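## Task

Take the gold-capped tube out of the rack by the window and seat it fully in an empty well of the rack by the door. Nothing new may end up on the floor and no tube may touch the floor. Every other tube must finish fully seated in a rack; it may be shifted only to another well of its own rack. The tubes are glass and break if dropped more than a few centimetres (about one well's depth) or knocked hard. At the end, release the tube and move the gripper away. The robot must not fall or be left leaning, and the result must hold without the robot's support.

## Robot and tools

ROBOT. A simulated Hello Robot Stretch 4 with a single arm: an omni-wheel base, a lift that runs up a mast, an arm that telescopes forward, a three-joint wrist (yaw, pitch, roll) and a two-finger gripper. It stands about 1.6 m tall, and the edge of its base lies within 0.23 m of the base origin. A loose object may occasionally get a brief shove from outside.

FRAMES. Base frame: origin on the floor beneath the base centre, x ahead, y to the left, z upward. hand_pose is reported in this frame and marks a point between the open fingertips; with every wrist joint at 0 its axes line up with the base frame. Its printed position may be a little off. The odometry frame is the base frame as it was when the scene began. Heading in base_odometry is in radians, -3.142 to 3.142, left positive; it counts wheel rotation, so slipping looks like travel.

execute_actions. Argument actions: a list containing one action, or empty (an empty list only reports state and images). Optional cameras: a list from head_camera, head_left_camera, head_right_camera, wrist_camera, all; omitted/null/["all"] gives all, [] gives none. One action may hold base, joints or both, plus optional pace and contact_limits; or it holds only end_of_arm. Its motions begin together and may end at different moments.
- base: exactly one relative move from the current base position (as last reported). translate_m: metres, forward positive, -2 to 2. strafe_m: metres sideways, left positive, -2 to 2. rotate_rad: radians on the spot, counter-clockwise from above positive, -3.2 to 3.2.
- joints: absolute targets keyed by name (not offsets). lift_m 0 to 1.2 m; arm_m extension 0 to 0.55 m; wrist_yaw_rad -1.134 to 4.276 (0 points ahead, positive turns left, 3.14 is stowed backward, past 3.4 the arm may block it); wrist_pitch_rad -1.117 to 4.259 (0 level, 1.57 pointing down); wrist_roll_rad -1.117 to 4.259 (0 keeps fingers at equal height, positive turns clockwise as seen from behind); gripper_m -0.038 to 0.141 m, the fingertip gap, negative meaning fingers press together. Completion tolerances: lift and arm ±0.004, yaw and roll ±0.02, pitch ±0.05, gripper ±0.004. A joint target outside its range gets clipped and reported; any other bad value or unknown key rejects the call with no motion.
- pace: "slow", "default", "fast", "max". Base speeds 0.1/0.3/0.4/0.6 m/s and 1/2/3/4 rad/s; with the lift above 0.2 these shrink, reaching 0.3 m/s and 1 rad/s at 1.2 m.
- contact_limits: only arm_m, 0 (gentlest) to 0.75 (firmest), default 0.5; the arm halts on contact beyond it.
- end_of_arm: "enable_torque" revives wrist or gripper motors that have shut off; they then hold position.
A single action cannot exceed 15 s. A joint or base left out of an action may keep pushing toward an earlier target without this being reported. If a result reports a stop, later motion calls in that same reply are skipped.

wait: seconds 0 to 10; commands nothing and returns state and images.
zoom_image: camera plus region [x0, y0, x1, y1] in pixels of that camera's latest full image, top-left origin, at most 504x504.
finished_scene: scene = the current scene's number; ends it for good, so only call it once the tubes sit correctly on their own.

RESULTS. base_status and joint_status report how each motion ended: "done" (for the base, the wheels turned the commanded amount even if slipping); "off_target" (resting short of target, maybe still pushing); "contact_stop_at_<key>" (blocked; that part goes slack, a slack lift may sag under load and slack wheels may roll); "limit_stop_at_<name>" (a built-in limit). limit_stop_at_tilt means a lean over 6 degrees: lift, arm and wheels go slack until it eases. limit_stop_at_own_body means a self-collision was prevented; moving away still works. It tends to occur with pitch below -0.2 and roll below -0.4 or above 4. torque_fault means a wrist motor saturated (pressing into something, or over about 2 kg held level) and went limp; send enable_torque. After a stop, time_out or fault the old target is discarded. on_its_own lists what the call did not command; there "held at" is a held target, not the actual position. lidar_m: 12 horizontal distances in metres, 30-degree sectors starting straight ahead and going counter-clockwise (4th left, 7th behind, 10th right); "-" means nothing seen or nearer than 0.25 m. It misses glass and thin legs and sees from about 0.15 m up. wrist_depth_mm: 7x7 grid of median depths, 100 to 2000 mm, glass omitted. turned_by_wheels vs turned_by_imu differing by over ~0.1 rad signals a bump or slip. base_tilt is in degrees (forward/right positive). motor_effort is percent of maximum, bracket = peak of the last action; wheel effort positive turns the base right. Holding a load in a level gripper shifts pitch effort from 0.

CAMERAS. head_camera atop the mast looking ahead and down (turn the base to look elsewhere); head_left_camera and head_right_camera are fisheyes beside it, angled more steeply, showing base and arm; wrist_camera looks along the fingers, tips near the bottom of its image. Calibration figures are given in OpenCV form and are only approximate.

HINTS AND CAUTIONS. To unfold at the start, send lift_m 0.4 with wrist_yaw_rad 0 together. To grasp, command a gap below the tube's width; squeezing harder pulls it toward the wrist. The gripper reading does not prove a hold; a firm squeeze at a command of 0 or above shows in gripper effort. If fingertips stick on a surface below, raise the lift. Lower tubes gently into wells, release, then back away. Never drop a tube more than a few centimetres, bang it, or let anything reach the floor. Avoid turning or driving with over 1 kg held and arm_m above 0.2, especially at fast paces, and avoid steady hard pushes with the gripper raised; both can tip the robot. The robot keeps holding its last command while you compose a reply.

Each tool is called by a JSON object that holds its "method" and its "body".

## Session

{"method": "execute_actions", "body": {"actions": []}}

Scene clock: 0.00 s.
base_odometry: x=+0.000 y=+0.000 heading=+0.000 (m, m, rad; odometry frame)
turned_by_wheels: +0.000 (rad since the last result)
turned_by_imu: +0.000 (rad since the last result)
base_tilt: forward=+0.0 right=-1.2 (deg)
lidar_m: 1.76 1.28 1.22 1.29 1.48 1.36 1.42 1.47 1.36 1.44 1.98 1.72
base_status: not commanded
joint_positions: lift_m=+0.262 arm_m=+0.001 wrist_yaw_rad=+3.173 wrist_pitch_rad=+0.005 wrist_roll_rad=+0.015 gripper_m=+0.057
joint_status: not commanded
motor_effort: lift_m=+19 arm_m=-1 wrist_yaw_rad=-2 wrist_pitch_rad=-8 wrist_roll_rad=+0 gripper_m=-2 wheel_0=+0 wheel_1=+0 wheel_2=+0 (%)
hand_pose: x=-0.1196 y=+0.0783 z=+0.4388 quat_wxyz=(-0.016, -0.002, +0.007, +1.000) (m; base frame)
wrist_depth_mm: - - 136 - - - 1863 / - - 137 - - 1921 1863 / - 113 138 - - 1921 1808 / 140 138 218 - - 1983 1863 / 216 - - - - 1983 1863 / 214 1430 196 1537 211 1537 1537 / 213 946 1060 - 1118 960 1098
pictures: head_camera, head_left_camera, head_right_camera, wrist_camera
camera_calibration (this result's frames):
wrist_camera: T_world_to_cam=[[-0.0475691, 0.998812, 0.0105697, -0.0844939], [0.0345202, 0.0122193, -0.999329, 0.48903], [-0.998271, -0.0471723, -0.0350605, 0.126], [0, 0, 0, 1]] pos_world=[0.104882, 0.0843616, 0.494013]
Images, in order (width x height): head_camera 420x560, head_left_camera 420x672, head_right_camera 420x672, wrist_camera 616x392.

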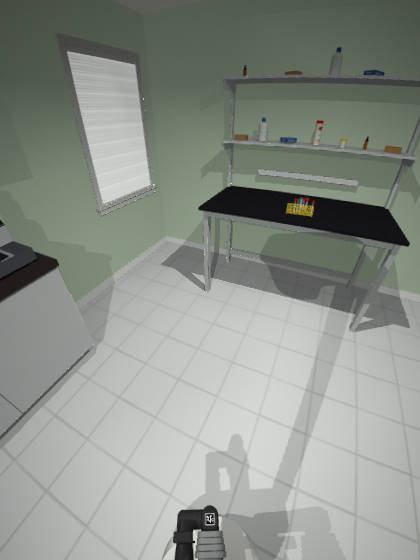

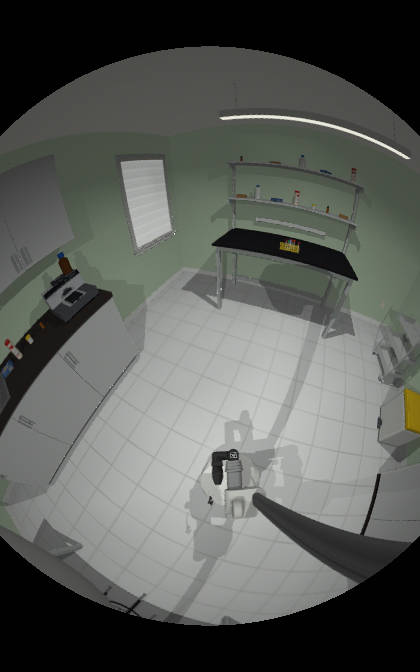

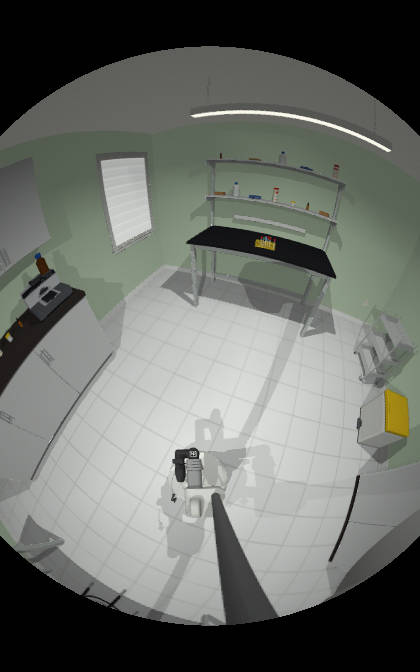

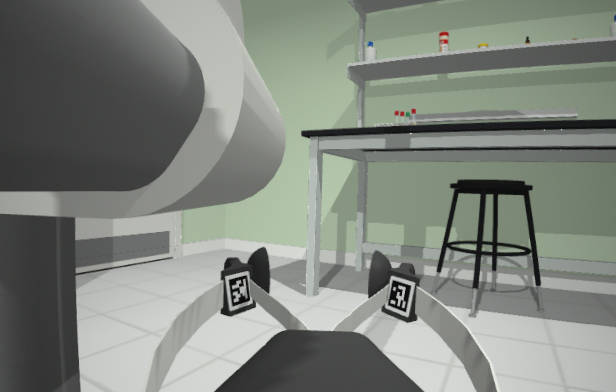

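{"method": "execute_actions", "body": {"actions": [{"base":{"rotate_rad":-0.36},"joints":{"lift_m":0.5,"wrist_yaw_rad":0},"pace":"fast"}], "cameras": []}}

{"method": "execute_actions", "body": {"actions": [{"base":{"translate_m":1.25},"joints":{"lift_m":1.198,"wrist_pitch_rad":1.57,"gripper_m":0.022,"arm_m":0.1},"pace":"fast"}], "cameras": ["head_right_camera"]}}

{"method": "execute_actions", "body": {"actions": [{"joints":{"arm_m":0.4},"pace":"fast"}], "cameras": ["wrist_camera"]}}

Scene clock: 2.93 s.
base_odometry: x=+0.000 y=+0.000 heading=-0.360 (m, m, rad; odometry frame)
turned_by_wheels: -0.360 (rad since the last result)
turned_by_imu: -0.365 (rad since the last result)
base_tilt: forward=+0.2 right=-1.3 (deg)
lidar_m: 1.70 1.86 1.27 1.20 1.34 1.39 1.38 1.49 1.40 1.38 1.49 1.75
base_status: done
joint_positions: lift_m=+0.500 arm_m=+0.001 wrist_yaw_rad=+0.000 wrist_pitch_rad=+0.005 wrist_roll_rad=+0.015 gripper_m=+0.057
joint_status: all done
motor_effort: lift_m=+24(25) arm_m=-1(0) wrist_yaw_rad=-3(8) wrist_pitch_rad=-9(7) wrist_roll_rad=+1(1) gripper_m=-3(1) wheel_0=-1(7) wheel_1=-1(5) wheel_2=-2(9) (%)
hand_pose: x=+0.4600 y=-0.0873 z=+0.6766 quat_wxyz=(+1.000, +0.007, +0.002, +0.000) (m; base frame)
wrist_depth_mm: - - - - - - - / - - - - - - - / - - - - - - - / - - - - - - - / - - - - - - - / - - 195 - 212 - - / 1464 1366 1576 - 1661 1397 1618
pictures: none
No camera images: the call's "cameras" was empty. Leave "cameras" out to get every camera's image.

Scene clock: 7.33 s.
base_odometry: x=+1.170 y=-0.441 heading=-0.361 (m, m, rad; odometry frame)
turned_by_wheels: +0.000 (rad since the last result)
turned_by_imu: -0.007 (rad since the last result)
base_tilt: forward=+0.3 right=-1.4 (deg)
lidar_m: 0.47 0.49 0.71 1.61 1.26 1.80 3.32 1.97 1.53 1.54 0.67 0.48
base_status: done
joint_positions: lift_m=+1.198 arm_m=+0.099 wrist_yaw_rad=+0.000 wrist_pitch_rad=+1.570 wrist_roll_rad=+0.015 gripper_m=+0.022
joint_status: all done
motor_effort: lift_m=+24(26) arm_m=+6(8) wrist_yaw_rad=-1(2) wrist_pitch_rad=-1(5) wrist_roll_rad=+2(0) gripper_m=-6(4) wheel_0=-1(7) wheel_1=-2(8) wheel_2=+0(11) (%)
hand_pose: x=+0.2702 y=-0.0874 z=+1.0874 quat_wxyz=(+0.707, +0.005, +0.707, -0.005) (m; base frame)
wrist_depth_mm: 1336 866 407 394 397 387 389 / 1336 1336 1336 1308 1308 1308 1336 / 1336 1336 1336 1308 1308 1308 1281 / 1336 1366 1336 1308 1308 1281 1281 / 1336 1366 1336 1098 1308 1281 1281 / 1366 1366 1118 960 190 1308 1308 / 1336 1336 1336 - 1336 1336 1308
pictures: head_right_camera
Images, in order (width x height): head_right_camera 420x672.

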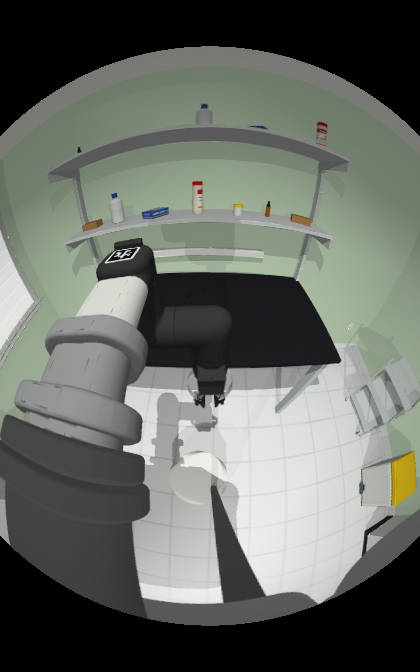

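Scene clock: 9.03 s.
base_odometry: x=+1.170 y=-0.441 heading=-0.361 (m, m, rad; odometry frame)
turned_by_wheels: +0.000 (rad since the last result)
turned_by_imu: -0.001 (rad since the last result)
base_tilt: forward=+0.3 right=-1.4 (deg)
lidar_m: 0.44 0.51 0.74 1.56 1.27 1.81 3.33 1.98 1.55 1.54 0.66 0.46
base_status: not commanded
joint_positions: lift_m=+1.198 arm_m=+0.399 wrist_yaw_rad=+0.000 wrist_pitch_rad=+1.570 wrist_roll_rad=+0.015 gripper_m=+0.022
joint_status: all done
motor_effort: lift_m=+24(24) arm_m=+6(5) wrist_yaw_rad=-2(3) wrist_pitch_rad=-1(0) wrist_roll_rad=+1(3) gripper_m=-5(5) wheel_0=-1(1) wheel_1=-2(2) wheel_2=+0(0) (%)
hand_pose: x=+0.5702 y=-0.0874 z=+1.0874 quat_wxyz=(+0.707, +0.005, +0.707, -0.005) (m; base frame)
wrist_depth_mm: 402 402 399 397 394 389 389 / 404 402 342 338 392 392 389 / 404 402 368 343 399 392 389 / 404 402 402 399 397 394 392 / 407 404 402 399 397 394 394 / 1336 1366 402 399 191 397 394 / 1366 1336 1308 - 1308 1336 1308
pictures: wrist_camera
camera_calibration (this result's frames):
wrist_camera: T_world_to_cam=[[0.0108652, -0.99981, -0.0161887, -0.0719186], [-0.999502, -0.0113389, 0.0294622, 0.584203], [-0.0296401, 0.0158605, -0.999435, 1.33137], [0, 0, 0, 1]] pos_world=[0.624155, -0.0863969, 1.31224]
Images, in order (width x height): wrist_camera 616x392.

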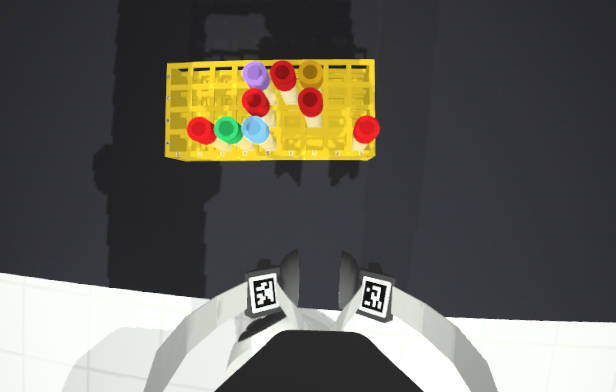

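{"method": "execute_actions", "body": {"actions": [{"base":{"strafe_m":0.005},"joints":{"arm_m":0.522,"lift_m":1.165,"gripper_m":0.013,"wrist_roll_rad":-0.015}}], "cameras": ["wrist_camera"]}}

Scene clock: 10.63 s.
base_odometry: x=+1.172 y=-0.436 heading=-0.361 (m, m, rad; odometry frame)
turned_by_wheels: +0.000 (rad since the last result)
turned_by_imu: +0.000 (rad since the last result)
base_tilt: forward=+0.3 right=-1.3 (deg)
lidar_m: 0.45 0.49 0.74 1.58 1.26 1.81 3.33 1.97 1.55 1.53 0.65 0.48
base_status: done
joint_positions: lift_m=+1.165 arm_m=+0.521 wrist_yaw_rad=+0.000 wrist_pitch_rad=+1.570 wrist_roll_rad=-0.015 gripper_m=+0.013
joint_status: all done
motor_effort: lift_m=+16(24) arm_m=+6(7) wrist_yaw_rad=-3(3) wrist_pitch_rad=+1(1) wrist_roll_rad=+1(3) gripper_m=-5(5) wheel_0=+0(6) wheel_1=+1(1) wheel_2=-1(3) (%)
hand_pose: x=+0.6921 y=-0.0874 z=+1.0551 quat_wxyz=(+0.707, -0.005, +0.707, +0.005) (m; base frame)
wrist_depth_mm: 368 368 368 364 362 359 355 / 370 368 368 362 364 357 357 / 373 370 366 366 364 359 357 / 375 373 353 357 362 362 359 / 375 370 312 247 362 364 359 / 375 370 182 209 188 364 359 / 377 375 370 - 366 366 362
pictures: wrist_camera
camera_calibration (this result's frames):
wrist_camera: T_world_to_cam=[[0.0402054, -0.999061, -0.0161674, -0.0940305], [-0.998734, -0.0406714, 0.0296098, 0.703782], [-0.0302395, 0.0149564, -0.999431, 1.30298], [0, 0, 0, 1]] pos_world=[0.746073, -0.0848064, 1.27988]
Images, in order (width x height): wrist_camera 616x392.

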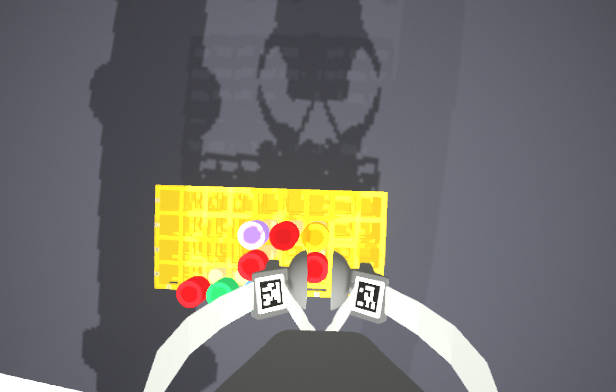

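{"method": "execute_actions", "body": {"actions": [{"base":{"strafe_m":0.002},"joints":{"gripper_m":0.015,"wrist_roll_rad":0.015},"pace":"slow"}], "cameras": []}}

{"method": "execute_actions", "body": {"actions": [{"joints":{"lift_m":1.152},"pace":"slow"}], "cameras": ["wrist_camera"]}}

{"method": "execute_actions", "body": {"actions": [{"joints":{"lift_m":1.136},"pace":"slow"}], "cameras": ["wrist_camera"]}}

Scene clock: 11.40 s.
base_odometry: x=+1.172 y=-0.434 heading=-0.360 (m, m, rad; odometry frame)
turned_by_wheels: +0.000 (rad since the last result)
turned_by_imu: +0.000 (rad since the last result)
base_tilt: forward=+0.4 right=-1.3 (deg)
lidar_m: 0.47 0.49 0.72 1.55 1.27 1.78 3.32 1.98 1.54 1.52 0.67 0.51
base_status: done
joint_positions: lift_m=+1.165 arm_m=+0.521 wrist_yaw_rad=+0.000 wrist_pitch_rad=+1.570 wrist_roll_rad=+0.015 gripper_m=+0.015
joint_status: all done
motor_effort: lift_m=+16(17) arm_m=+6(6) wrist_yaw_rad=-3(3) wrist_pitch_rad=+0(1) wrist_roll_rad=+3(3) gripper_m=-5(6) wheel_0=+2(5) wheel_1=+0(5) wheel_2=+0(3) (%)
hand_pose: x=+0.6921 y=-0.0874 z=+1.0551 quat_wxyz=(+0.707, +0.005, +0.707, -0.005) (m; base frame)
wrist_depth_mm: 370 366 366 362 362 357 355 / 373 366 366 362 359 359 359 / 373 368 368 366 364 359 357 / 373 370 353 359 364 362 359 / 377 370 312 248 364 359 362 / 375 373 184 208 186 362 359 / 377 375 370 - 368 362 362
pictures: none
No camera images: the call's "cameras" was empty. Leave "cameras" out to get every camera's image.

Scene clock: 12.20 s.
base_odometry: x=+1.172 y=-0.434 heading=-0.360 (m, m, rad; odometry frame)
turned_by_wheels: +0.000 (rad since the last result)
turned_by_imu: +0.000 (rad since the last result)
base_tilt: forward=+0.3 right=-1.4 (deg)
lidar_m: 0.48 0.50 0.72 1.58 1.27 1.79 3.33 1.98 1.55 1.55 0.64 0.48
base_status: not commanded
joint_positions: lift_m=+1.152 arm_m=+0.521 wrist_yaw_rad=+0.000 wrist_pitch_rad=+1.570 wrist_roll_rad=+0.015 gripper_m=+0.015
joint_status: all done
motor_effort: lift_m=+16(17) arm_m=+6(6) wrist_yaw_rad=-2(2) wrist_pitch_rad=+0(0) wrist_roll_rad=+3(4) gripper_m=-6(4) wheel_0=+2(2) wheel_1=+0(1) wheel_2=+0(0) (%)
hand_pose: x=+0.6921 y=-0.0874 z=+1.0421 quat_wxyz=(+0.707, +0.005, +0.707, -0.005) (m; base frame)
wrist_depth_mm: 357 355 355 351 349 345 343 / 357 355 355 351 347 343 345 / 359 355 353 351 349 347 345 / 359 357 347 347 353 347 345 / 362 359 325 234 351 347 347 / 362 359 184 209 187 349 347 / 364 362 357 - 349 351 349
pictures: wrist_camera
camera_calibration (this result's frames):
wrist_camera: T_world_to_cam=[[0.0109489, -0.999809, -0.0161901, -0.0740335], [-0.999496, -0.011425, 0.0296092, 0.707253], [-0.0297885, 0.0158577, -0.99943, 1.28979], [0, 0, 0, 1]] pos_world=[0.746128, -0.0863922, 1.26692]
Images, in order (width x height): wrist_camera 616x392.

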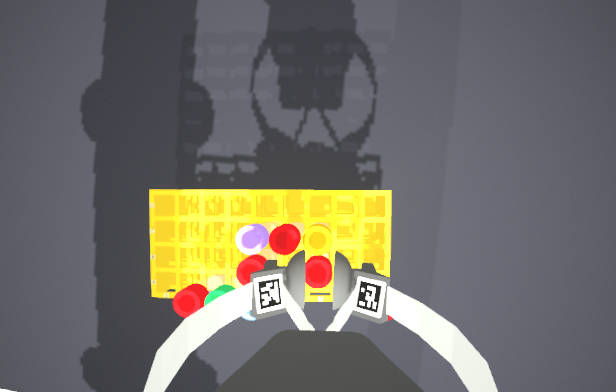

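Scene clock: 13.07 s.
base_odometry: x=+1.172 y=-0.434 heading=-0.360 (m, m, rad; odometry frame)
turned_by_wheels: +0.000 (rad since the last result)
turned_by_imu: +0.000 (rad since the last result)
base_tilt: forward=+0.2 right=-1.2 (deg)
lidar_m: 0.45 0.50 0.74 1.56 1.26 1.79 3.32 1.99 1.55 1.55 0.64 0.50
base_status: not commanded
joint_positions: lift_m=+1.136 arm_m=+0.521 wrist_yaw_rad=+0.000 wrist_pitch_rad=+1.570 wrist_roll_rad=+0.015 gripper_m=+0.015
joint_status: all done
motor_effort: lift_m=+16(17) arm_m=+6(6) wrist_yaw_rad=-2(2) wrist_pitch_rad=-1(1) wrist_roll_rad=+3(2) gripper_m=-6(5) wheel_0=+2(2) wheel_1=+1(0) wheel_2=+0(0) (%)
hand_pose: x=+0.6921 y=-0.0874 z=+1.0261 quat_wxyz=(+0.707, +0.005, +0.707, -0.005) (m; base frame)
wrist_depth_mm: 342 340 336 334 332 329 329 / 340 342 338 336 332 330 329 / 342 340 340 338 334 330 329 / 343 342 310 329 334 332 332 / 342 343 282 218 336 334 332 / 345 343 184 218 187 332 332 / 345 345 342 - 336 334 332
pictures: wrist_camera
camera_calibration (this result's frames):
wrist_camera: T_world_to_cam=[[0.0109488, -0.999809, -0.0161901, -0.0742922], [-0.999496, -0.0114248, 0.0296092, 0.707727], [-0.0297885, 0.0158577, -0.99943, 1.27382], [0, 0, 0, 1]] pos_world=[0.746129, -0.0863922, 1.25093]
Images, in order (width x height): wrist_camera 616x392.

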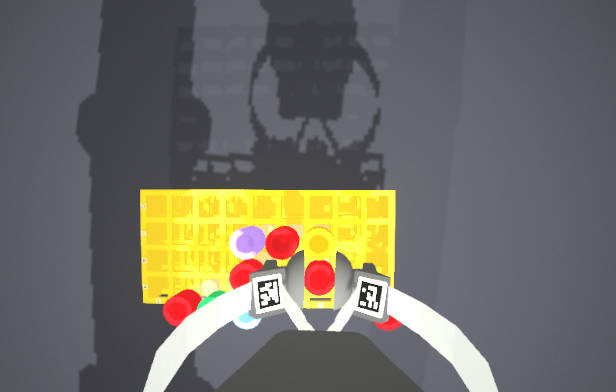

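{"method": "execute_actions", "body": {"actions": [{"joints":{"gripper_m":0}}], "cameras": []}}

{"method": "execute_actions", "body": {"actions": [{"joints":{"lift_m":1.198},"pace":"slow"}], "cameras": ["wrist_camera"]}}

{"method": "execute_actions", "body": {"actions": [{"base":{"strafe_m":-0.042},"pace":"slow"}], "cameras": ["wrist_camera"]}}

{"method": "zoom_image", "body": {"camera": "wrist_camera", "region": [240,180,400,320]}}

Scene clock: 14.07 s.
base_odometry: x=+1.172 y=-0.434 heading=-0.360 (m, m, rad; odometry frame)
turned_by_wheels: +0.000 (rad since the last result)
turned_by_imu: +0.000 (rad since the last result)
base_tilt: forward=+0.4 right=-1.4 (deg)
lidar_m: 0.45 0.52 0.72 1.56 1.27 1.81 3.31 1.98 1.54 1.55 0.67 0.50
base_status: not commanded
joint_positions: lift_m=+1.136 arm_m=+0.521 wrist_yaw_rad=+0.000 wrist_pitch_rad=+1.570 wrist_roll_rad=+0.015 gripper_m=+0.000
joint_status: all done
motor_effort: lift_m=+16(16) arm_m=+6(6) wrist_yaw_rad=-2(2) wrist_pitch_rad=-1(0) wrist_roll_rad=+2(2) gripper_m=-13(12) wheel_0=+2(2) wheel_1=+1(0) wheel_2=+0(0) (%)
hand_pose: x=+0.6921 y=-0.0874 z=+1.0261 quat_wxyz=(+0.707, +0.005, +0.707, -0.005) (m; base frame)
wrist_depth_mm: 340 338 336 334 332 330 329 / 342 338 338 334 332 330 327 / 342 340 338 336 334 329 329 / 342 342 310 329 334 332 330 / 345 343 283 218 332 332 330 / 345 343 185 214 185 332 332 / 345 345 343 - 336 336 334
pictures: none
No camera images: the call's "cameras" was empty. Leave "cameras" out to get every camera's image.

Scene clock: 15.47 s.
base_odometry: x=+1.172 y=-0.434 heading=-0.360 (m, m, rad; odometry frame)
turned_by_wheels: +0.000 (rad since the last result)
turned_by_imu: +0.000 (rad since the last result)
base_tilt: forward=+0.4 right=-1.3 (deg)
lidar_m: 0.44 0.50 0.73 1.56 1.27 1.78 3.33 1.99 1.53 1.53 0.64 0.49
base_status: not commanded
joint_positions: lift_m=+1.198 arm_m=+0.521 wrist_yaw_rad=+0.000 wrist_pitch_rad=+1.570 wrist_roll_rad=+0.015 gripper_m=+0.000
joint_status: all done
motor_effort: lift_m=+25(25) arm_m=+6(6) wrist_yaw_rad=-2(2) wrist_pitch_rad=+0(0) wrist_roll_rad=+3(3) gripper_m=-12(10) wheel_0=+2(2) wheel_1=+0(0) wheel_2=+0(0) (%)
hand_pose: x=+0.6921 y=-0.0874 z=+1.0874 quat_wxyz=(+0.707, +0.005, +0.707, -0.005) (m; base frame)
wrist_depth_mm: 404 397 397 397 394 392 387 / 407 399 402 397 394 394 387 / 404 402 399 399 394 394 389 / 407 404 392 392 397 394 392 / 407 407 345 279 397 397 392 / 410 404 184 214 186 394 392 / 410 410 404 - 397 394 394
pictures: wrist_camera
camera_calibration (this result's frames):
wrist_camera: T_world_to_cam=[[0.0109488, -0.999809, -0.0161901, -0.0733006], [-0.999496, -0.0114249, 0.0296092, 0.705915], [-0.0297885, 0.0158577, -0.99943, 1.33503], [0, 0, 0, 1]] pos_world=[0.746131, -0.0863922, 1.31218]
Images, in order (width x height): wrist_camera 616x392.

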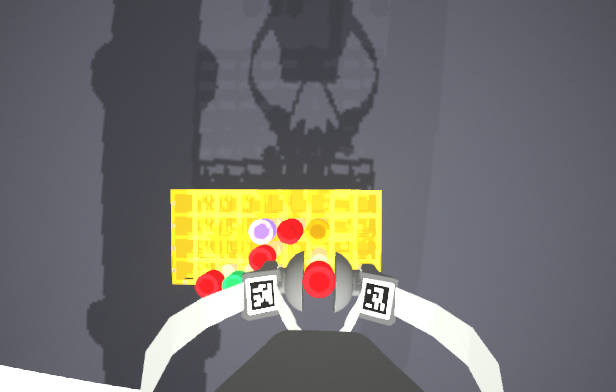

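Scene clock: 16.97 s.
base_odometry: x=+1.157 y=-0.473 heading=-0.360 (m, m, rad; odometry frame)
turned_by_wheels: +0.000 (rad since the last result)
turned_by_imu: +0.000 (rad since the last result)
base_tilt: forward=+0.5 right=-1.2 (deg)
lidar_m: 0.47 0.49 0.73 1.56 1.32 1.88 2.96 1.91 1.50 1.49 0.67 0.49
base_status: done
joint_positions: lift_m=+1.198 arm_m=+0.521 wrist_yaw_rad=+0.000 wrist_pitch_rad=+1.570 wrist_roll_rad=+0.015 gripper_m=+0.000
joint_status: not commanded
motor_effort: lift_m=+25(25) arm_m=+6(6) wrist_yaw_rad=-2(2) wrist_pitch_rad=-2(2) wrist_roll_rad=+3(3) gripper_m=-14(12) wheel_0=+2(8) wheel_1=-1(3) wheel_2=-1(0) (%)
hand_pose: x=+0.6921 y=-0.0874 z=+1.0874 quat_wxyz=(+0.707, +0.005, +0.707, -0.005) (m; base frame)
wrist_depth_mm: 402 404 397 394 392 392 387 / 402 399 399 397 394 389 389 / 404 402 399 397 397 394 389 / 407 404 392 389 397 394 389 / 407 389 293 342 394 394 392 / 410 404 185 213 186 394 394 / 410 410 404 - 397 394 394
pictures: wrist_camera
camera_calibration (this result's frames):
wrist_camera: T_world_to_cam=[[0.0109476, -0.999809, -0.0161901, -0.0732997], [-0.999496, -0.0114236, 0.0296091, 0.705917], [-0.0297884, 0.0158578, -0.99943, 1.33503], [0, 0, 0, 1]] pos_world=[0.746132, -0.0863923, 1.31218]
Images, in order (width x height): wrist_camera 616x392.

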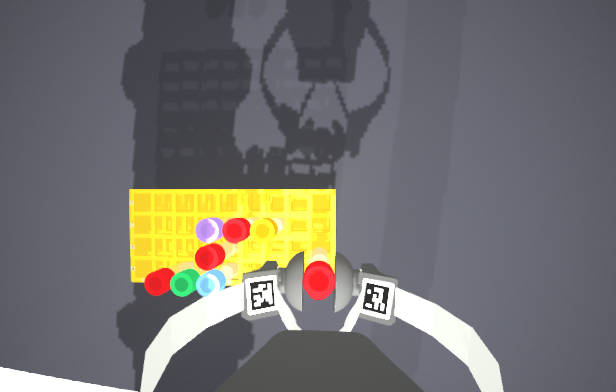

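Region (240, 180, 400, 320) of wrist_camera's 616x392 image, scaled by 3.150; it fills the top 441 rows of this view, and the rest is white.

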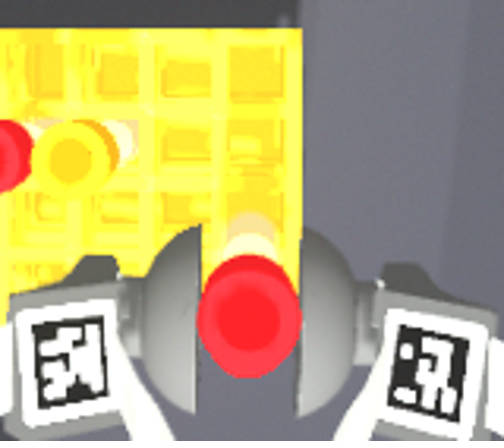

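{"method": "execute_actions", "body": {"actions": [{"base":{"strafe_m":-0.001},"joints":{"arm_m":0.525,"lift_m":1.175},"pace":"slow"}], "cameras": ["wrist_camera"]}}

{"method": "execute_actions", "body": {"actions": [{"joints":{"lift_m":1.139},"pace":"slow"}], "cameras": ["wrist_camera"]}}

Scene clock: 18.10 s.
base_odometry: x=+1.157 y=-0.474 heading=-0.360 (m, m, rad; odometry frame)
turned_by_wheels: +0.000 (rad since the last result)
turned_by_imu: +0.000 (rad since the last result)
base_tilt: forward=+0.3 right=-1.4 (deg)
lidar_m: 0.46 0.48 0.71 1.59 1.31 1.88 2.99 1.95 1.51 1.49 0.65 0.43
base_status: done
joint_positions: lift_m=+1.175 arm_m=+0.524 wrist_yaw_rad=+0.000 wrist_pitch_rad=+1.570 wrist_roll_rad=+0.015 gripper_m=+0.000
joint_status: all done
motor_effort: lift_m=+16(23) arm_m=+6(3) wrist_yaw_rad=-2(2) wrist_pitch_rad=-1(2) wrist_roll_rad=+3(2) gripper_m=-13(15) wheel_0=+0(5) wheel_1=+1(6) wheel_2=+0(1) (%)
hand_pose: x=+0.6951 y=-0.0874 z=+1.0651 quat_wxyz=(+0.707, +0.005, +0.707, -0.005) (m; base frame)
wrist_depth_mm: 382 377 377 373 370 368 364 / 379 379 377 375 370 368 366 / 382 382 379 375 373 370 368 / 384 379 349 368 375 370 370 / 384 342 260 319 377 373 368 / 384 384 185 213 185 370 370 / 389 384 384 - 377 373 373
pictures: wrist_camera
camera_calibration (this result's frames):
wrist_camera: T_world_to_cam=[[0.0109457, -0.999809, -0.0161901, -0.0736915], [-0.999496, -0.0114218, 0.0296091, 0.709554], [-0.0297884, 0.0158578, -0.99943, 1.31287], [0, 0, 0, 1]] pos_world=[0.749111, -0.0863924, 1.28992]
Images, in order (width x height): wrist_camera 616x392.

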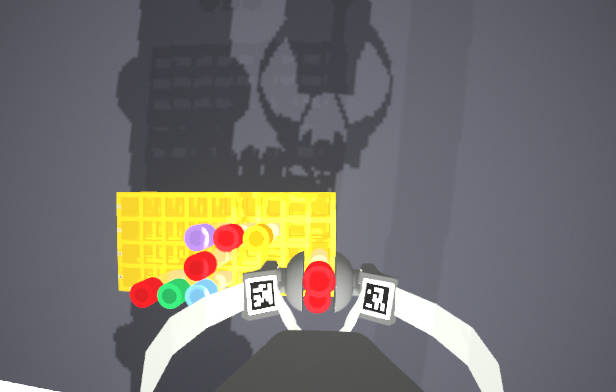

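Scene clock: 19.23 s.
base_odometry: x=+1.157 y=-0.474 heading=-0.360 (m, m, rad; odometry frame)
turned_by_wheels: +0.000 (rad since the last result)
turned_by_imu: +0.000 (rad since the last result)
base_tilt: forward=+0.3 right=-1.3 (deg)
lidar_m: 0.46 0.51 0.70 1.60 1.32 1.87 3.36 1.90 1.50 1.50 0.64 0.47
base_status: not commanded
joint_positions: lift_m=+1.139 arm_m=+0.524 wrist_yaw_rad=+0.000 wrist_pitch_rad=+1.571 wrist_roll_rad=+0.015 gripper_m=+0.000
joint_status: all done
motor_effort: lift_m=+16(14) arm_m=+6(6) wrist_yaw_rad=-3(2) wrist_pitch_rad=-1(4) wrist_roll_rad=+3(2) gripper_m=-11(11) wheel_0=+1(0) wheel_1=+1(1) wheel_2=+0(0) (%)
hand_pose: x=+0.6949 y=-0.0874 z=+1.0291 quat_wxyz=(+0.707, +0.005, +0.707, -0.005) (m; base frame)
wrist_depth_mm: 343 343 340 338 334 332 330 / 345 342 338 336 334 332 332 / 347 342 342 338 336 336 332 / 347 314 314 332 338 336 334 / 347 289 228 283 338 336 334 / 347 286 184 214 185 336 336 / 349 347 345 - 340 340 336
pictures: wrist_camera
camera_calibration (this result's frames):
wrist_camera: T_world_to_cam=[[0.0109379, -0.999809, -0.0161956, -0.0742617], [-0.999481, -0.0114221, 0.0301146, 0.709944], [-0.0302939, 0.0158578, -0.999415, 1.27722], [0, 0, 0, 1]] pos_world=[0.74908, -0.0863924, 1.25389]
Images, in order (width x height): wrist_camera 616x392.

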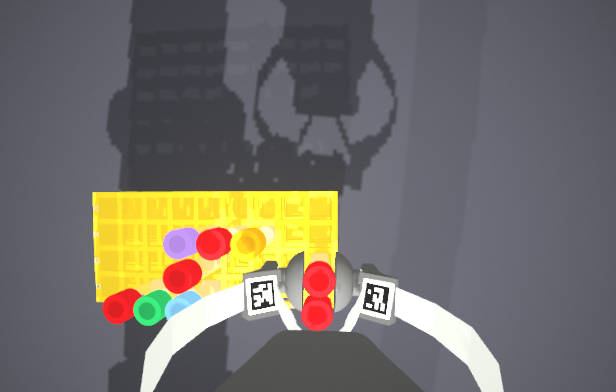

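{"method": "execute_actions", "body": {"actions": [{"joints":{"gripper_m":0.02}}], "cameras": []}}

{"method": "execute_actions", "body": {"actions": [{"joints":{"lift_m":1.175}}], "cameras": ["wrist_camera"]}}

{"method": "execute_actions", "body": {"actions": [{"base":{"strafe_m":0.043},"joints":{"arm_m":0.545,"wrist_roll_rad":1.585}}], "cameras": ["wrist_camera"]}}

Scene clock: 20.40 s.
base_odometry: x=+1.157 y=-0.474 heading=-0.360 (m, m, rad; odometry frame)
turned_by_wheels: +0.000 (rad since the last result)
turned_by_imu: +0.000 (rad since the last result)
base_tilt: forward=+0.3 right=-1.2 (deg)
lidar_m: 0.45 0.51 0.74 1.58 1.32 1.89 2.95 1.91 1.52 1.49 0.63 0.46
base_status: not commanded
joint_positions: lift_m=+1.139 arm_m=+0.524 wrist_yaw_rad=+0.000 wrist_pitch_rad=+1.570 wrist_roll_rad=+0.015 gripper_m=+0.020
joint_status: all done
motor_effort: lift_m=+16(16) arm_m=+6(6) wrist_yaw_rad=-2(2) wrist_pitch_rad=-3(1) wrist_roll_rad=+3(2) gripper_m=-4(8) wheel_0=+0(0) wheel_1=+1(1) wheel_2=-1(1) (%)
hand_pose: x=+0.6950 y=-0.0874 z=+1.0291 quat_wxyz=(+0.707, +0.005, +0.707, -0.005) (m; base frame)
wrist_depth_mm: 343 342 340 336 334 334 332 / 345 343 340 340 336 334 332 / 345 343 340 338 336 334 332 / 345 314 312 332 338 336 332 / 349 289 228 283 338 338 336 / 349 286 224 220 189 334 334 / 349 349 345 - 340 336 336
pictures: none
No camera images: the call's "cameras" was empty. Leave "cameras" out to get every camera's image.

Scene clock: 21.37 s.
base_odometry: x=+1.157 y=-0.474 heading=-0.360 (m, m, rad; odometry frame)
turned_by_wheels: +0.000 (rad since the last result)
turned_by_imu: +0.000 (rad since the last result)
base_tilt: forward=+0.3 right=-1.2 (deg)
lidar_m: 0.45 0.50 0.72 1.59 1.31 1.89 3.00 1.93 1.50 1.50 0.65 0.48
base_status: not commanded
joint_positions: lift_m=+1.175 arm_m=+0.524 wrist_yaw_rad=+0.000 wrist_pitch_rad=+1.570 wrist_roll_rad=+0.015 gripper_m=+0.020
joint_status: all done
motor_effort: lift_m=+25(26) arm_m=+6(6) wrist_yaw_rad=-3(2) wrist_pitch_rad=-3(0) wrist_roll_rad=+3(3) gripper_m=-3(6) wheel_0=+0(0) wheel_1=+1(1) wheel_2=+0(0) (%)
hand_pose: x=+0.6950 y=-0.0874 z=+1.0644 quat_wxyz=(+0.707, +0.005, +0.707, -0.005) (m; base frame)
wrist_depth_mm: 379 377 375 373 368 368 366 / 379 379 375 375 370 370 368 / 382 379 377 375 373 370 366 / 382 382 347 368 375 370 368 / 384 343 276 319 373 373 370 / 384 382 258 257 190 373 370 / 387 382 379 - 377 370 368
pictures: wrist_camera
camera_calibration (this result's frames):
wrist_camera: T_world_to_cam=[[0.0109403, -0.999809, -0.016194, -0.0736938], [-0.999485, -0.0114222, 0.0299724, 0.709078], [-0.0301516, 0.0158578, -0.99942, 1.3124], [0, 0, 0, 1]] pos_world=[0.749091, -0.0863923, 1.2892]
Images, in order (width x height): wrist_camera 616x392.

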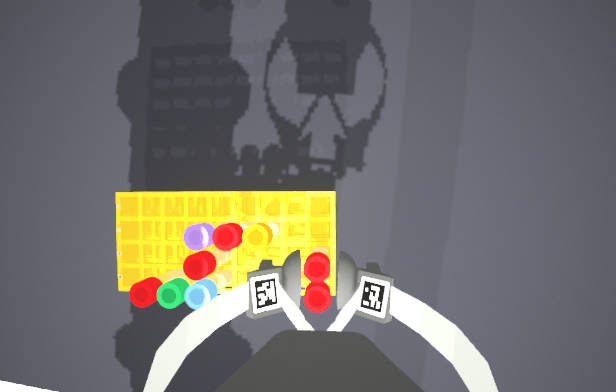

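Scene clock: 22.87 s.
base_odometry: x=+1.172 y=-0.434 heading=-0.360 (m, m, rad; odometry frame)
turned_by_wheels: +0.000 (rad since the last result)
turned_by_imu: +0.000 (rad since the last result)
base_tilt: forward=+0.4 right=-1.3 (deg)
lidar_m: 0.45 0.50 0.73 1.57 1.27 1.82 3.34 1.99 1.56 1.53 0.64 0.48
base_status: done
joint_positions: lift_m=+1.175 arm_m=+0.544 wrist_yaw_rad=+0.000 wrist_pitch_rad=+1.570 wrist_roll_rad=+1.585 gripper_m=+0.020
joint_status: all done
motor_effort: lift_m=+24(24) arm_m=+6(8) wrist_yaw_rad=-2(2) wrist_pitch_rad=-1(2) wrist_roll_rad=+3(7) gripper_m=-2(2) wheel_0=+2(7) wheel_1=+0(8) wheel_2=-1(1) (%)
hand_pose: x=+0.7150 y=-0.0874 z=+1.0644 quat_wxyz=(+0.497, +0.504, +0.496, -0.503) (m; base frame)
wrist_depth_mm: 377 377 375 373 373 366 1255 / 382 379 375 373 373 370 1281 / 379 379 377 375 375 370 1281 / 382 379 375 368 373 370 1060 / 382 382 377 317 375 370 1060 / 384 382 377 256 190 373 1281 / 382 384 382 - 375 375 1281
pictures: wrist_camera
camera_calibration (this result's frames):
wrist_camera: T_world_to_cam=[[-0.99979, -0.0117873, -0.0167816, 0.735794], [-0.0122934, 0.999463, 0.0303781, 0.111181], [0.0164145, 0.030578, -0.999398, 1.28098], [0, 0, 0, 1]] pos_world=[0.71598, -0.141618, 1.28917]
Images, in order (width x height): wrist_camera 616x392.

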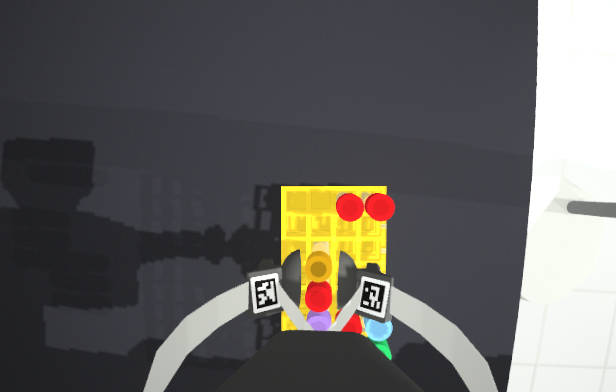

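{"method": "execute_actions", "body": {"actions": [{"joints":{"lift_m":1.134},"pace":"slow"}], "cameras": []}}

{"method": "execute_actions", "body": {"actions": [{"joints":{"gripper_m":-0.003}}], "cameras": []}}

{"method": "execute_actions", "body": {"actions": [{"joints":{"lift_m":1.16},"pace":"slow"}], "cameras": ["wrist_camera"]}}

Scene clock: 24.30 s.
base_odometry: x=+1.172 y=-0.434 heading=-0.360 (m, m, rad; odometry frame)
turned_by_wheels: +0.000 (rad since the last result)
turned_by_imu: +0.000 (rad since the last result)
base_tilt: forward=+0.3 right=-1.2 (deg)
lidar_m: 0.46 0.50 0.72 1.57 1.26 1.79 3.32 1.99 1.54 1.53 0.64 0.47
base_status: not commanded
joint_positions: lift_m=+1.134 arm_m=+0.544 wrist_yaw_rad=+0.000 wrist_pitch_rad=+1.570 wrist_roll_rad=+1.585 gripper_m=+0.020
joint_status: all done
motor_effort: lift_m=+16(23) arm_m=+6(6) wrist_yaw_rad=-2(2) wrist_pitch_rad=-1(2) wrist_roll_rad=+3(3) gripper_m=-4(5) wheel_0=+2(2) wheel_1=+0(0) wheel_2=-1(0) (%)
hand_pose: x=+0.7150 y=-0.0874 z=+1.0241 quat_wxyz=(+0.497, +0.504, +0.496, -0.503) (m; base frame)
wrist_depth_mm: 338 336 334 334 329 329 325 / 340 338 334 332 332 329 329 / 342 338 336 334 332 329 1229 / 342 340 336 327 332 330 1025 / 343 340 336 277 332 330 1008 / 343 342 338 216 190 330 1042 / 343 342 340 - 334 332 1229
pictures: none
No camera images: the call's "cameras" was empty. Leave "cameras" out to get every camera's image.

Scene clock: 25.27 s.
base_odometry: x=+1.172 y=-0.434 heading=-0.360 (m, m, rad; odometry frame)
turned_by_wheels: +0.000 (rad since the last result)
turned_by_imu: +0.000 (rad since the last result)
base_tilt: forward=+0.2 right=-1.4 (deg)
lidar_m: 0.45 0.50 0.71 1.57 1.26 1.80 3.32 1.98 1.54 1.53 0.68 0.46
base_status: not commanded
joint_positions: lift_m=+1.134 arm_m=+0.544 wrist_yaw_rad=+0.000 wrist_pitch_rad=+1.570 wrist_roll_rad=+1.585 gripper_m=-0.003
joint_status: all done
motor_effort: lift_m=+16(16) arm_m=+6(6) wrist_yaw_rad=-2(2) wrist_pitch_rad=-3(3) wrist_roll_rad=+2(4) gripper_m=-10(15) wheel_0=+2(2) wheel_1=+0(0) wheel_2=-1(0) (%)
hand_pose: x=+0.7150 y=-0.0874 z=+1.0241 quat_wxyz=(+0.497, +0.504, +0.496, -0.503) (m; base frame)
wrist_depth_mm: 336 336 332 332 329 329 325 / 338 336 336 332 332 327 329 / 340 338 336 332 332 330 1229 / 342 338 334 329 332 330 1025 / 343 338 340 278 332 330 1025 / 342 342 182 211 184 330 1025 / 343 342 340 - 334 330 1255
pictures: none
No camera images: the call's "cameras" was empty. Leave "cameras" out to get every camera's image.

Scene clock: 26.27 s.
base_odometry: x=+1.172 y=-0.434 heading=-0.360 (m, m, rad; odometry frame)
turned_by_wheels: +0.000 (rad since the last result)
turned_by_imu: +0.000 (rad since the last result)
base_tilt: forward=+0.3 right=-1.4 (deg)
lidar_m: 0.47 0.50 0.70 1.57 1.27 1.78 3.34 1.98 1.54 1.52 0.66 0.48
base_status: not commanded
joint_positions: lift_m=+1.160 arm_m=+0.544 wrist_yaw_rad=+0.000 wrist_pitch_rad=+1.570 wrist_roll_rad=+1.585 gripper_m=-0.003
joint_status: all done
motor_effort: lift_m=+25(26) arm_m=+6(6) wrist_yaw_rad=-2(2) wrist_pitch_rad=-3(1) wrist_roll_rad=+3(1) gripper_m=-15(14) wheel_0=+2(2) wheel_1=+0(0) wheel_2=-1(1) (%)
hand_pose: x=+0.7150 y=-0.0874 z=+1.0494 quat_wxyz=(+0.497, +0.504, +0.496, -0.503) (m; base frame)
wrist_depth_mm: 364 364 359 355 355 351 1255 / 364 362 362 359 355 353 1281 / 366 362 359 359 357 353 1281 / 366 364 362 355 357 355 1060 / 368 366 362 301 359 355 1042 / 368 368 183 211 184 357 1281 / 368 368 366 - 359 357 1281
pictures: wrist_camera
camera_calibration (this result's frames):
wrist_camera: T_world_to_cam=[[-0.999791, -0.0117833, -0.0166773, 0.735407], [-0.0122862, 0.999463, 0.0303794, 0.111631], [0.0163103, 0.0305779, -0.999399, 1.26603], [0, 0, 0, 1]] pos_world=[0.715975, -0.141618, 1.27414]
Images, in order (width x height): wrist_camera 616x392.

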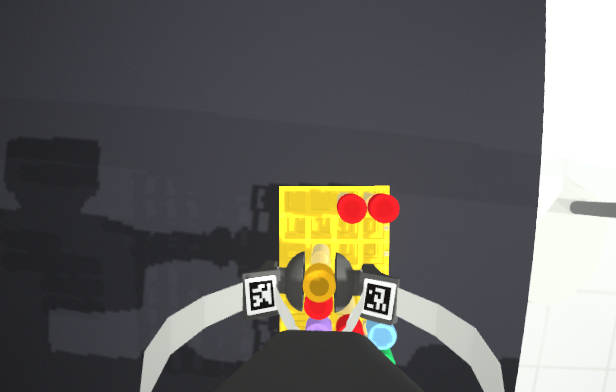

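{"method": "execute_actions", "body": {"actions": [{"joints":{"lift_m":1.198},"pace":"slow"}], "cameras": []}}

{"method": "execute_actions", "body": {"actions": [{"joints":{"arm_m":0.46},"pace":"slow"}], "cameras": ["wrist_camera"]}}

{"method": "execute_actions", "body": {"actions": [{"joints":{"arm_m":0.15,"wrist_roll_rad":0.015},"base":{"translate_m":-1.2}}], "cameras": []}}

{"method": "execute_actions", "body": {"actions": [{"base":{"rotate_rad":-3.1}}], "cameras": []}}

{"method": "execute_actions", "body": {"actions": [{"base":{"translate_m":0.7}}], "cameras": ["head_left_camera","head_right_camera"]}}

Scene clock: 27.63 s.
base_odometry: x=+1.172 y=-0.434 heading=-0.360 (m, m, rad; odometry frame)
turned_by_wheels: +0.000 (rad since the last result)
turned_by_imu: +0.000 (rad since the last result)
base_tilt: forward=+0.3 right=-1.2 (deg)
lidar_m: 0.45 0.51 0.74 1.57 1.25 1.79 3.32 2.00 1.56 1.53 0.65 0.49
base_status: not commanded
joint_positions: lift_m=+1.198 arm_m=+0.544 wrist_yaw_rad=+0.000 wrist_pitch_rad=+1.570 wrist_roll_rad=+1.585 gripper_m=-0.003
joint_status: all done
motor_effort: lift_m=+25(24) arm_m=+6(6) wrist_yaw_rad=-2(2) wrist_pitch_rad=-3(3) wrist_roll_rad=+4(1) gripper_m=-13(13) wheel_0=+2(2) wheel_1=+0(0) wheel_2=+0(1) (%)
hand_pose: x=+0.7150 y=-0.0874 z=+1.0874 quat_wxyz=(+0.497, +0.504, +0.496, -0.503) (m; base frame)
wrist_depth_mm: 404 399 399 394 394 392 1281 / 404 399 399 397 392 392 1281 / 404 402 402 399 394 394 1281 / 404 402 399 397 397 394 1060 / 407 407 402 342 397 394 1098 / 407 402 183 211 184 397 1308 / 410 404 404 - 397 397 1308
pictures: none
No camera images: the call's "cameras" was empty. Leave "cameras" out to get every camera's image.

Scene clock: 29.77 s.
base_odometry: x=+1.172 y=-0.434 heading=-0.360 (m, m, rad; odometry frame)
turned_by_wheels: +0.000 (rad since the last result)
turned_by_imu: -0.001 (rad since the last result)
base_tilt: forward=+0.4 right=-1.3 (deg)
lidar_m: 0.46 0.50 0.72 1.56 1.27 1.78 3.33 1.97 1.56 1.51 0.65 0.48
base_status: not commanded
joint_positions: lift_m=+1.198 arm_m=+0.461 wrist_yaw_rad=+0.000 wrist_pitch_rad=+1.570 wrist_roll_rad=+1.585 gripper_m=-0.003
joint_status: all done
motor_effort: lift_m=+25(25) arm_m=-6(7) wrist_yaw_rad=-2(2) wrist_pitch_rad=-3(3) wrist_roll_rad=+2(2) gripper_m=-14(14) wheel_0=+2(2) wheel_1=+0(0) wheel_2=-1(1) (%)
hand_pose: x=+0.6321 y=-0.0874 z=+1.0874 quat_wxyz=(+0.497, +0.504, +0.496, -0.503) (m; base frame)
wrist_depth_mm: 402 399 399 394 394 1281 1281 / 404 402 397 394 394 1308 1281 / 404 397 399 397 394 1308 1308 / 404 404 399 397 397 1098 1078 / 407 404 370 389 397 1078 1098 / 404 404 183 211 183 1308 1308 / 407 407 362 - 399 1308 1308
pictures: wrist_camera
camera_calibration (this result's frames):
wrist_camera: T_world_to_cam=[[-0.999791, -0.0117336, -0.0167141, 0.653209], [-0.0122376, 0.999464, 0.0303789, 0.109428], [0.0163487, 0.0305771, -0.999399, 1.30533], [0, 0, 0, 1]] pos_world=[0.633072, -0.141618, 1.31214]
Images, in order (width x height): wrist_camera 616x392.

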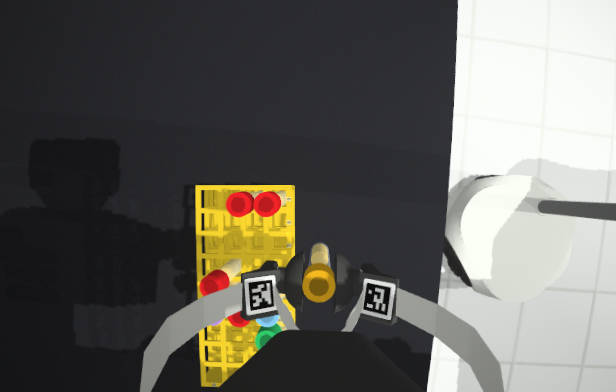

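Scene clock: 35.27 s.
base_odometry: x=+0.049 y=-0.011 heading=-0.360 (m, m, rad; odometry frame)
turned_by_wheels: +0.000 (rad since the last result)
turned_by_imu: +0.003 (rad since the last result)
base_tilt: forward=+0.3 right=-1.4 (deg)
lidar_m: 1.67 1.75 1.25 1.23 1.33 1.46 1.41 1.59 1.42 1.40 1.51 1.74
base_status: done
joint_positions: lift_m=+1.198 arm_m=+0.151 wrist_yaw_rad=+0.000 wrist_pitch_rad=+1.570 wrist_roll_rad=+0.015 gripper_m=-0.003
joint_status: all done
motor_effort: lift_m=+24(25) arm_m=-6(7) wrist_yaw_rad=-2(3) wrist_pitch_rad=-1(3) wrist_roll_rad=+0(3) gripper_m=-15(18) wheel_0=+1(0) wheel_1=+1(2) wheel_2=-1(7) (%)
hand_pose: x=+0.3221 y=-0.0874 z=+1.0875 quat_wxyz=(+0.707, +0.005, +0.707, -0.005) (m; base frame)
wrist_depth_mm: 1336 1308 1308 1308 1308 1308 1281 / 1366 1336 1336 1308 1308 1308 1281 / 1366 1336 1336 1308 1308 1308 1281 / 1366 1336 1308 1336 1336 1308 1308 / 1366 1336 1336 1118 1308 1308 1281 / 1366 1336 184 211 183 1308 1308 / 1366 1366 1336 - 1336 1308 1308
pictures: none
No camera images: the call's "cameras" was empty. Leave "cameras" out to get every camera's image.

Scene clock: 39.63 s.
base_odometry: x=+0.049 y=-0.011 heading=+2.823 (m, m, rad; odometry frame)
turned_by_wheels: -3.100 (rad since the last result)
turned_by_imu: -3.136 (rad since the last result)
base_tilt: forward=+0.3 right=-1.4 (deg)
lidar_m: 1.41 1.53 1.37 1.36 1.49 1.71 1.73 1.81 1.25 1.23 1.34 1.45
base_status: done
joint_positions: lift_m=+1.198 arm_m=+0.151 wrist_yaw_rad=+0.000 wrist_pitch_rad=+1.570 wrist_roll_rad=+0.015 gripper_m=-0.003
joint_status: not commanded
motor_effort: lift_m=+24(24) arm_m=-5(6) wrist_yaw_rad=-1(2) wrist_pitch_rad=-2(0) wrist_roll_rad=-1(0) gripper_m=-16(11) wheel_0=+0(2) wheel_1=+0(6) wheel_2=+1(4) (%)
hand_pose: x=+0.3221 y=-0.0874 z=+1.0875 quat_wxyz=(+0.707, +0.005, +0.707, -0.005) (m; base frame)
wrist_depth_mm: 1366 1336 1336 1336 1308 1281 1281 / 1336 1366 1336 1308 1281 1308 1281 / 1336 1336 1336 1336 1308 1308 1281 / 1366 1336 1366 1336 1308 1308 1308 / 1366 1366 1336 1138 1308 1308 1308 / 1366 1366 183 211 184 1308 1308 / 1366 1336 1336 - 1308 1336 1308
pictures: none
No camera images: the call's "cameras" was empty. Leave "cameras" out to get every camera's image.

Scene clock: 43.47 s.
base_odometry: x=-0.616 y=+0.208 heading=+2.823 (m, m, rad; odometry frame)
turned_by_wheels: +0.000 (rad since the last result)
turned_by_imu: -0.005 (rad since the last result)
base_tilt: forward=+0.5 right=-1.3 (deg)
lidar_m: 0.71 0.79 1.76 1.32 1.42 2.44 3.07 1.69 1.33 1.29 0.95 0.74
base_status: done
joint_positions: lift_m=+1.198 arm_m=+0.151 wrist_yaw_rad=+0.000 wrist_pitch_rad=+1.570 wrist_roll_rad=+0.015 gripper_m=-0.003
joint_status: not commanded
motor_effort: lift_m=+24(24) arm_m=-6(5) wrist_yaw_rad=-1(1) wrist_pitch_rad=+0(2) wrist_roll_rad=+0(2) gripper_m=-16(13) wheel_0=-1(5) wheel_1=+0(2) wheel_2=-1(8) (%)
hand_pose: x=+0.3221 y=-0.0874 z=+1.0875 quat_wxyz=(+0.707, +0.005, +0.707, -0.005) (m; base frame)
wrist_depth_mm: 1336 1336 1336 1308 1281 1281 1308 / 1366 1308 1308 1308 1308 1308 1308 / 1336 1336 1308 1308 1308 1281 1308 / 1336 1308 1308 1336 1336 1308 1308 / 1366 1336 1336 1118 1308 1336 1308 / 1366 1366 183 211 184 1308 1308 / 1366 1336 1366 - 1336 1308 1336
pictures: head_left_camera, head_right_camera
Images, in order (width x height): head_left_camera 420x672, head_right_camera 420x672.

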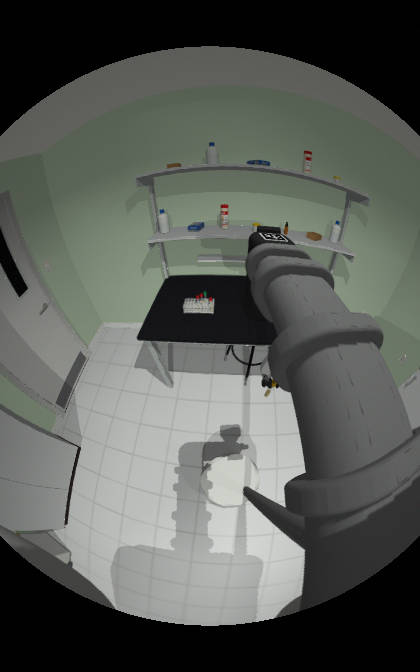

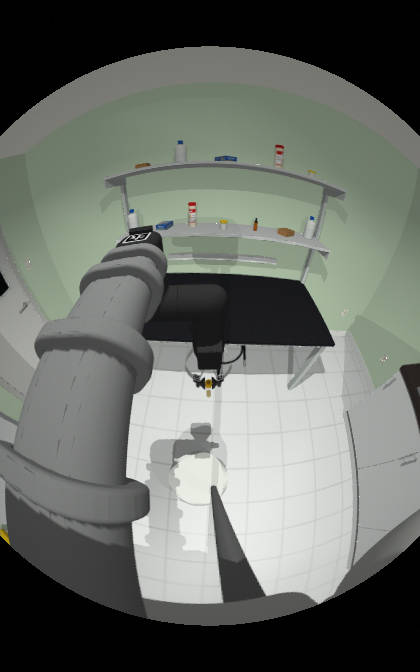

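{"method": "execute_actions", "body": {"actions": [{"base":{"strafe_m":0.27},"joints":{"arm_m":0.42}}], "cameras": []}}

{"method": "execute_actions", "body": {"actions": [{"base":{"translate_m":0.3}}], "cameras": ["wrist_camera"]}}

Scene clock: 45.87 s.
base_odometry: x=-0.700 y=-0.048 heading=+2.823 (m, m, rad; odometry frame)
turned_by_wheels: +0.000 (rad since the last result)
turned_by_imu: +0.000 (rad since the last result)
base_tilt: forward=+0.3 right=-1.3 (deg)
lidar_m: 0.75 0.80 1.48 1.04 1.12 1.71 2.41 2.65 1.61 1.56 0.95 0.73
base_status: done
joint_positions: lift_m=+1.198 arm_m=+0.419 wrist_yaw_rad=+0.000 wrist_pitch_rad=+1.570 wrist_roll_rad=+0.015 gripper_m=-0.003
joint_status: all done
motor_effort: lift_m=+23(24) arm_m=+6(8) wrist_yaw_rad=-3(2) wrist_pitch_rad=+0(1) wrist_roll_rad=+2(0) gripper_m=-13(16) wheel_0=+0(9) wheel_1=+0(9) wheel_2=-1(0) (%)
hand_pose: x=+0.5901 y=-0.0874 z=+1.0875 quat_wxyz=(+0.707, +0.005, +0.707, -0.005) (m; base frame)
wrist_depth_mm: 1336 554 549 549 539 539 539 / 1336 569 549 549 549 544 539 / 1336 1336 1336 1308 1308 1308 1281 / 1366 1366 1336 1308 1281 1336 1281 / 1366 1366 1336 1336 1308 1308 1281 / 1366 1366 183 211 184 1281 1308 / 1366 1336 1336 - 1281 1336 1308
pictures: none
No camera images: the call's "cameras" was empty. Leave "cameras" out to get every camera's image.

Scene clock: 48.33 s.
base_odometry: x=-0.985 y=+0.046 heading=+2.823 (m, m, rad; odometry frame)
turned_by_wheels: +0.000 (rad since the last result)
turned_by_imu: -0.002 (rad since the last result)
base_tilt: forward=+0.2 right=-1.3 (deg)
lidar_m: 0.43 0.51 1.47 1.04 1.10 1.86 3.46 2.11 1.64 1.61 0.63 0.48
base_status: done
joint_positions: lift_m=+1.198 arm_m=+0.419 wrist_yaw_rad=+0.000 wrist_pitch_rad=+1.570 wrist_roll_rad=+0.015 gripper_m=-0.003
joint_status: not commanded
motor_effort: lift_m=+23(23) arm_m=+6(6) wrist_yaw_rad=-2(3) wrist_pitch_rad=+1(0) wrist_roll_rad=+0(0) gripper_m=-15(17) wheel_0=+0(6) wheel_1=+0(7) wheel_2=+0(9) (%)
hand_pose: x=+0.5902 y=-0.0874 z=+1.0875 quat_wxyz=(+0.707, +0.005, +0.707, -0.005) (m; base frame)
wrist_depth_mm: 1336 554 554 549 544 539 535 / 1308 559 554 521 544 544 539 / 1366 559 554 544 544 544 539 / 1336 559 554 549 549 544 544 / 1366 559 559 554 549 549 539 / 1336 1308 183 211 183 549 544 / 1336 1336 1336 - 1308 1336 1308
pictures: wrist_camera
camera_calibration (this result's frames):
wrist_camera: T_world_to_cam=[[0.0104321, -0.999815, -0.0161892, -0.0718785], [-0.999506, -0.0109063, 0.0294836, 0.604217], [-0.0296547, 0.0158737, -0.999434, 1.33207], [0, 0, 0, 1]] pos_world=[0.64417, -0.0864203, 1.31234]
Images, in order (width x height): wrist_camera 616x392.

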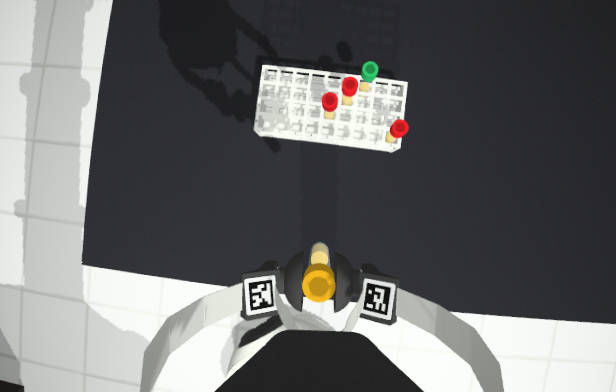

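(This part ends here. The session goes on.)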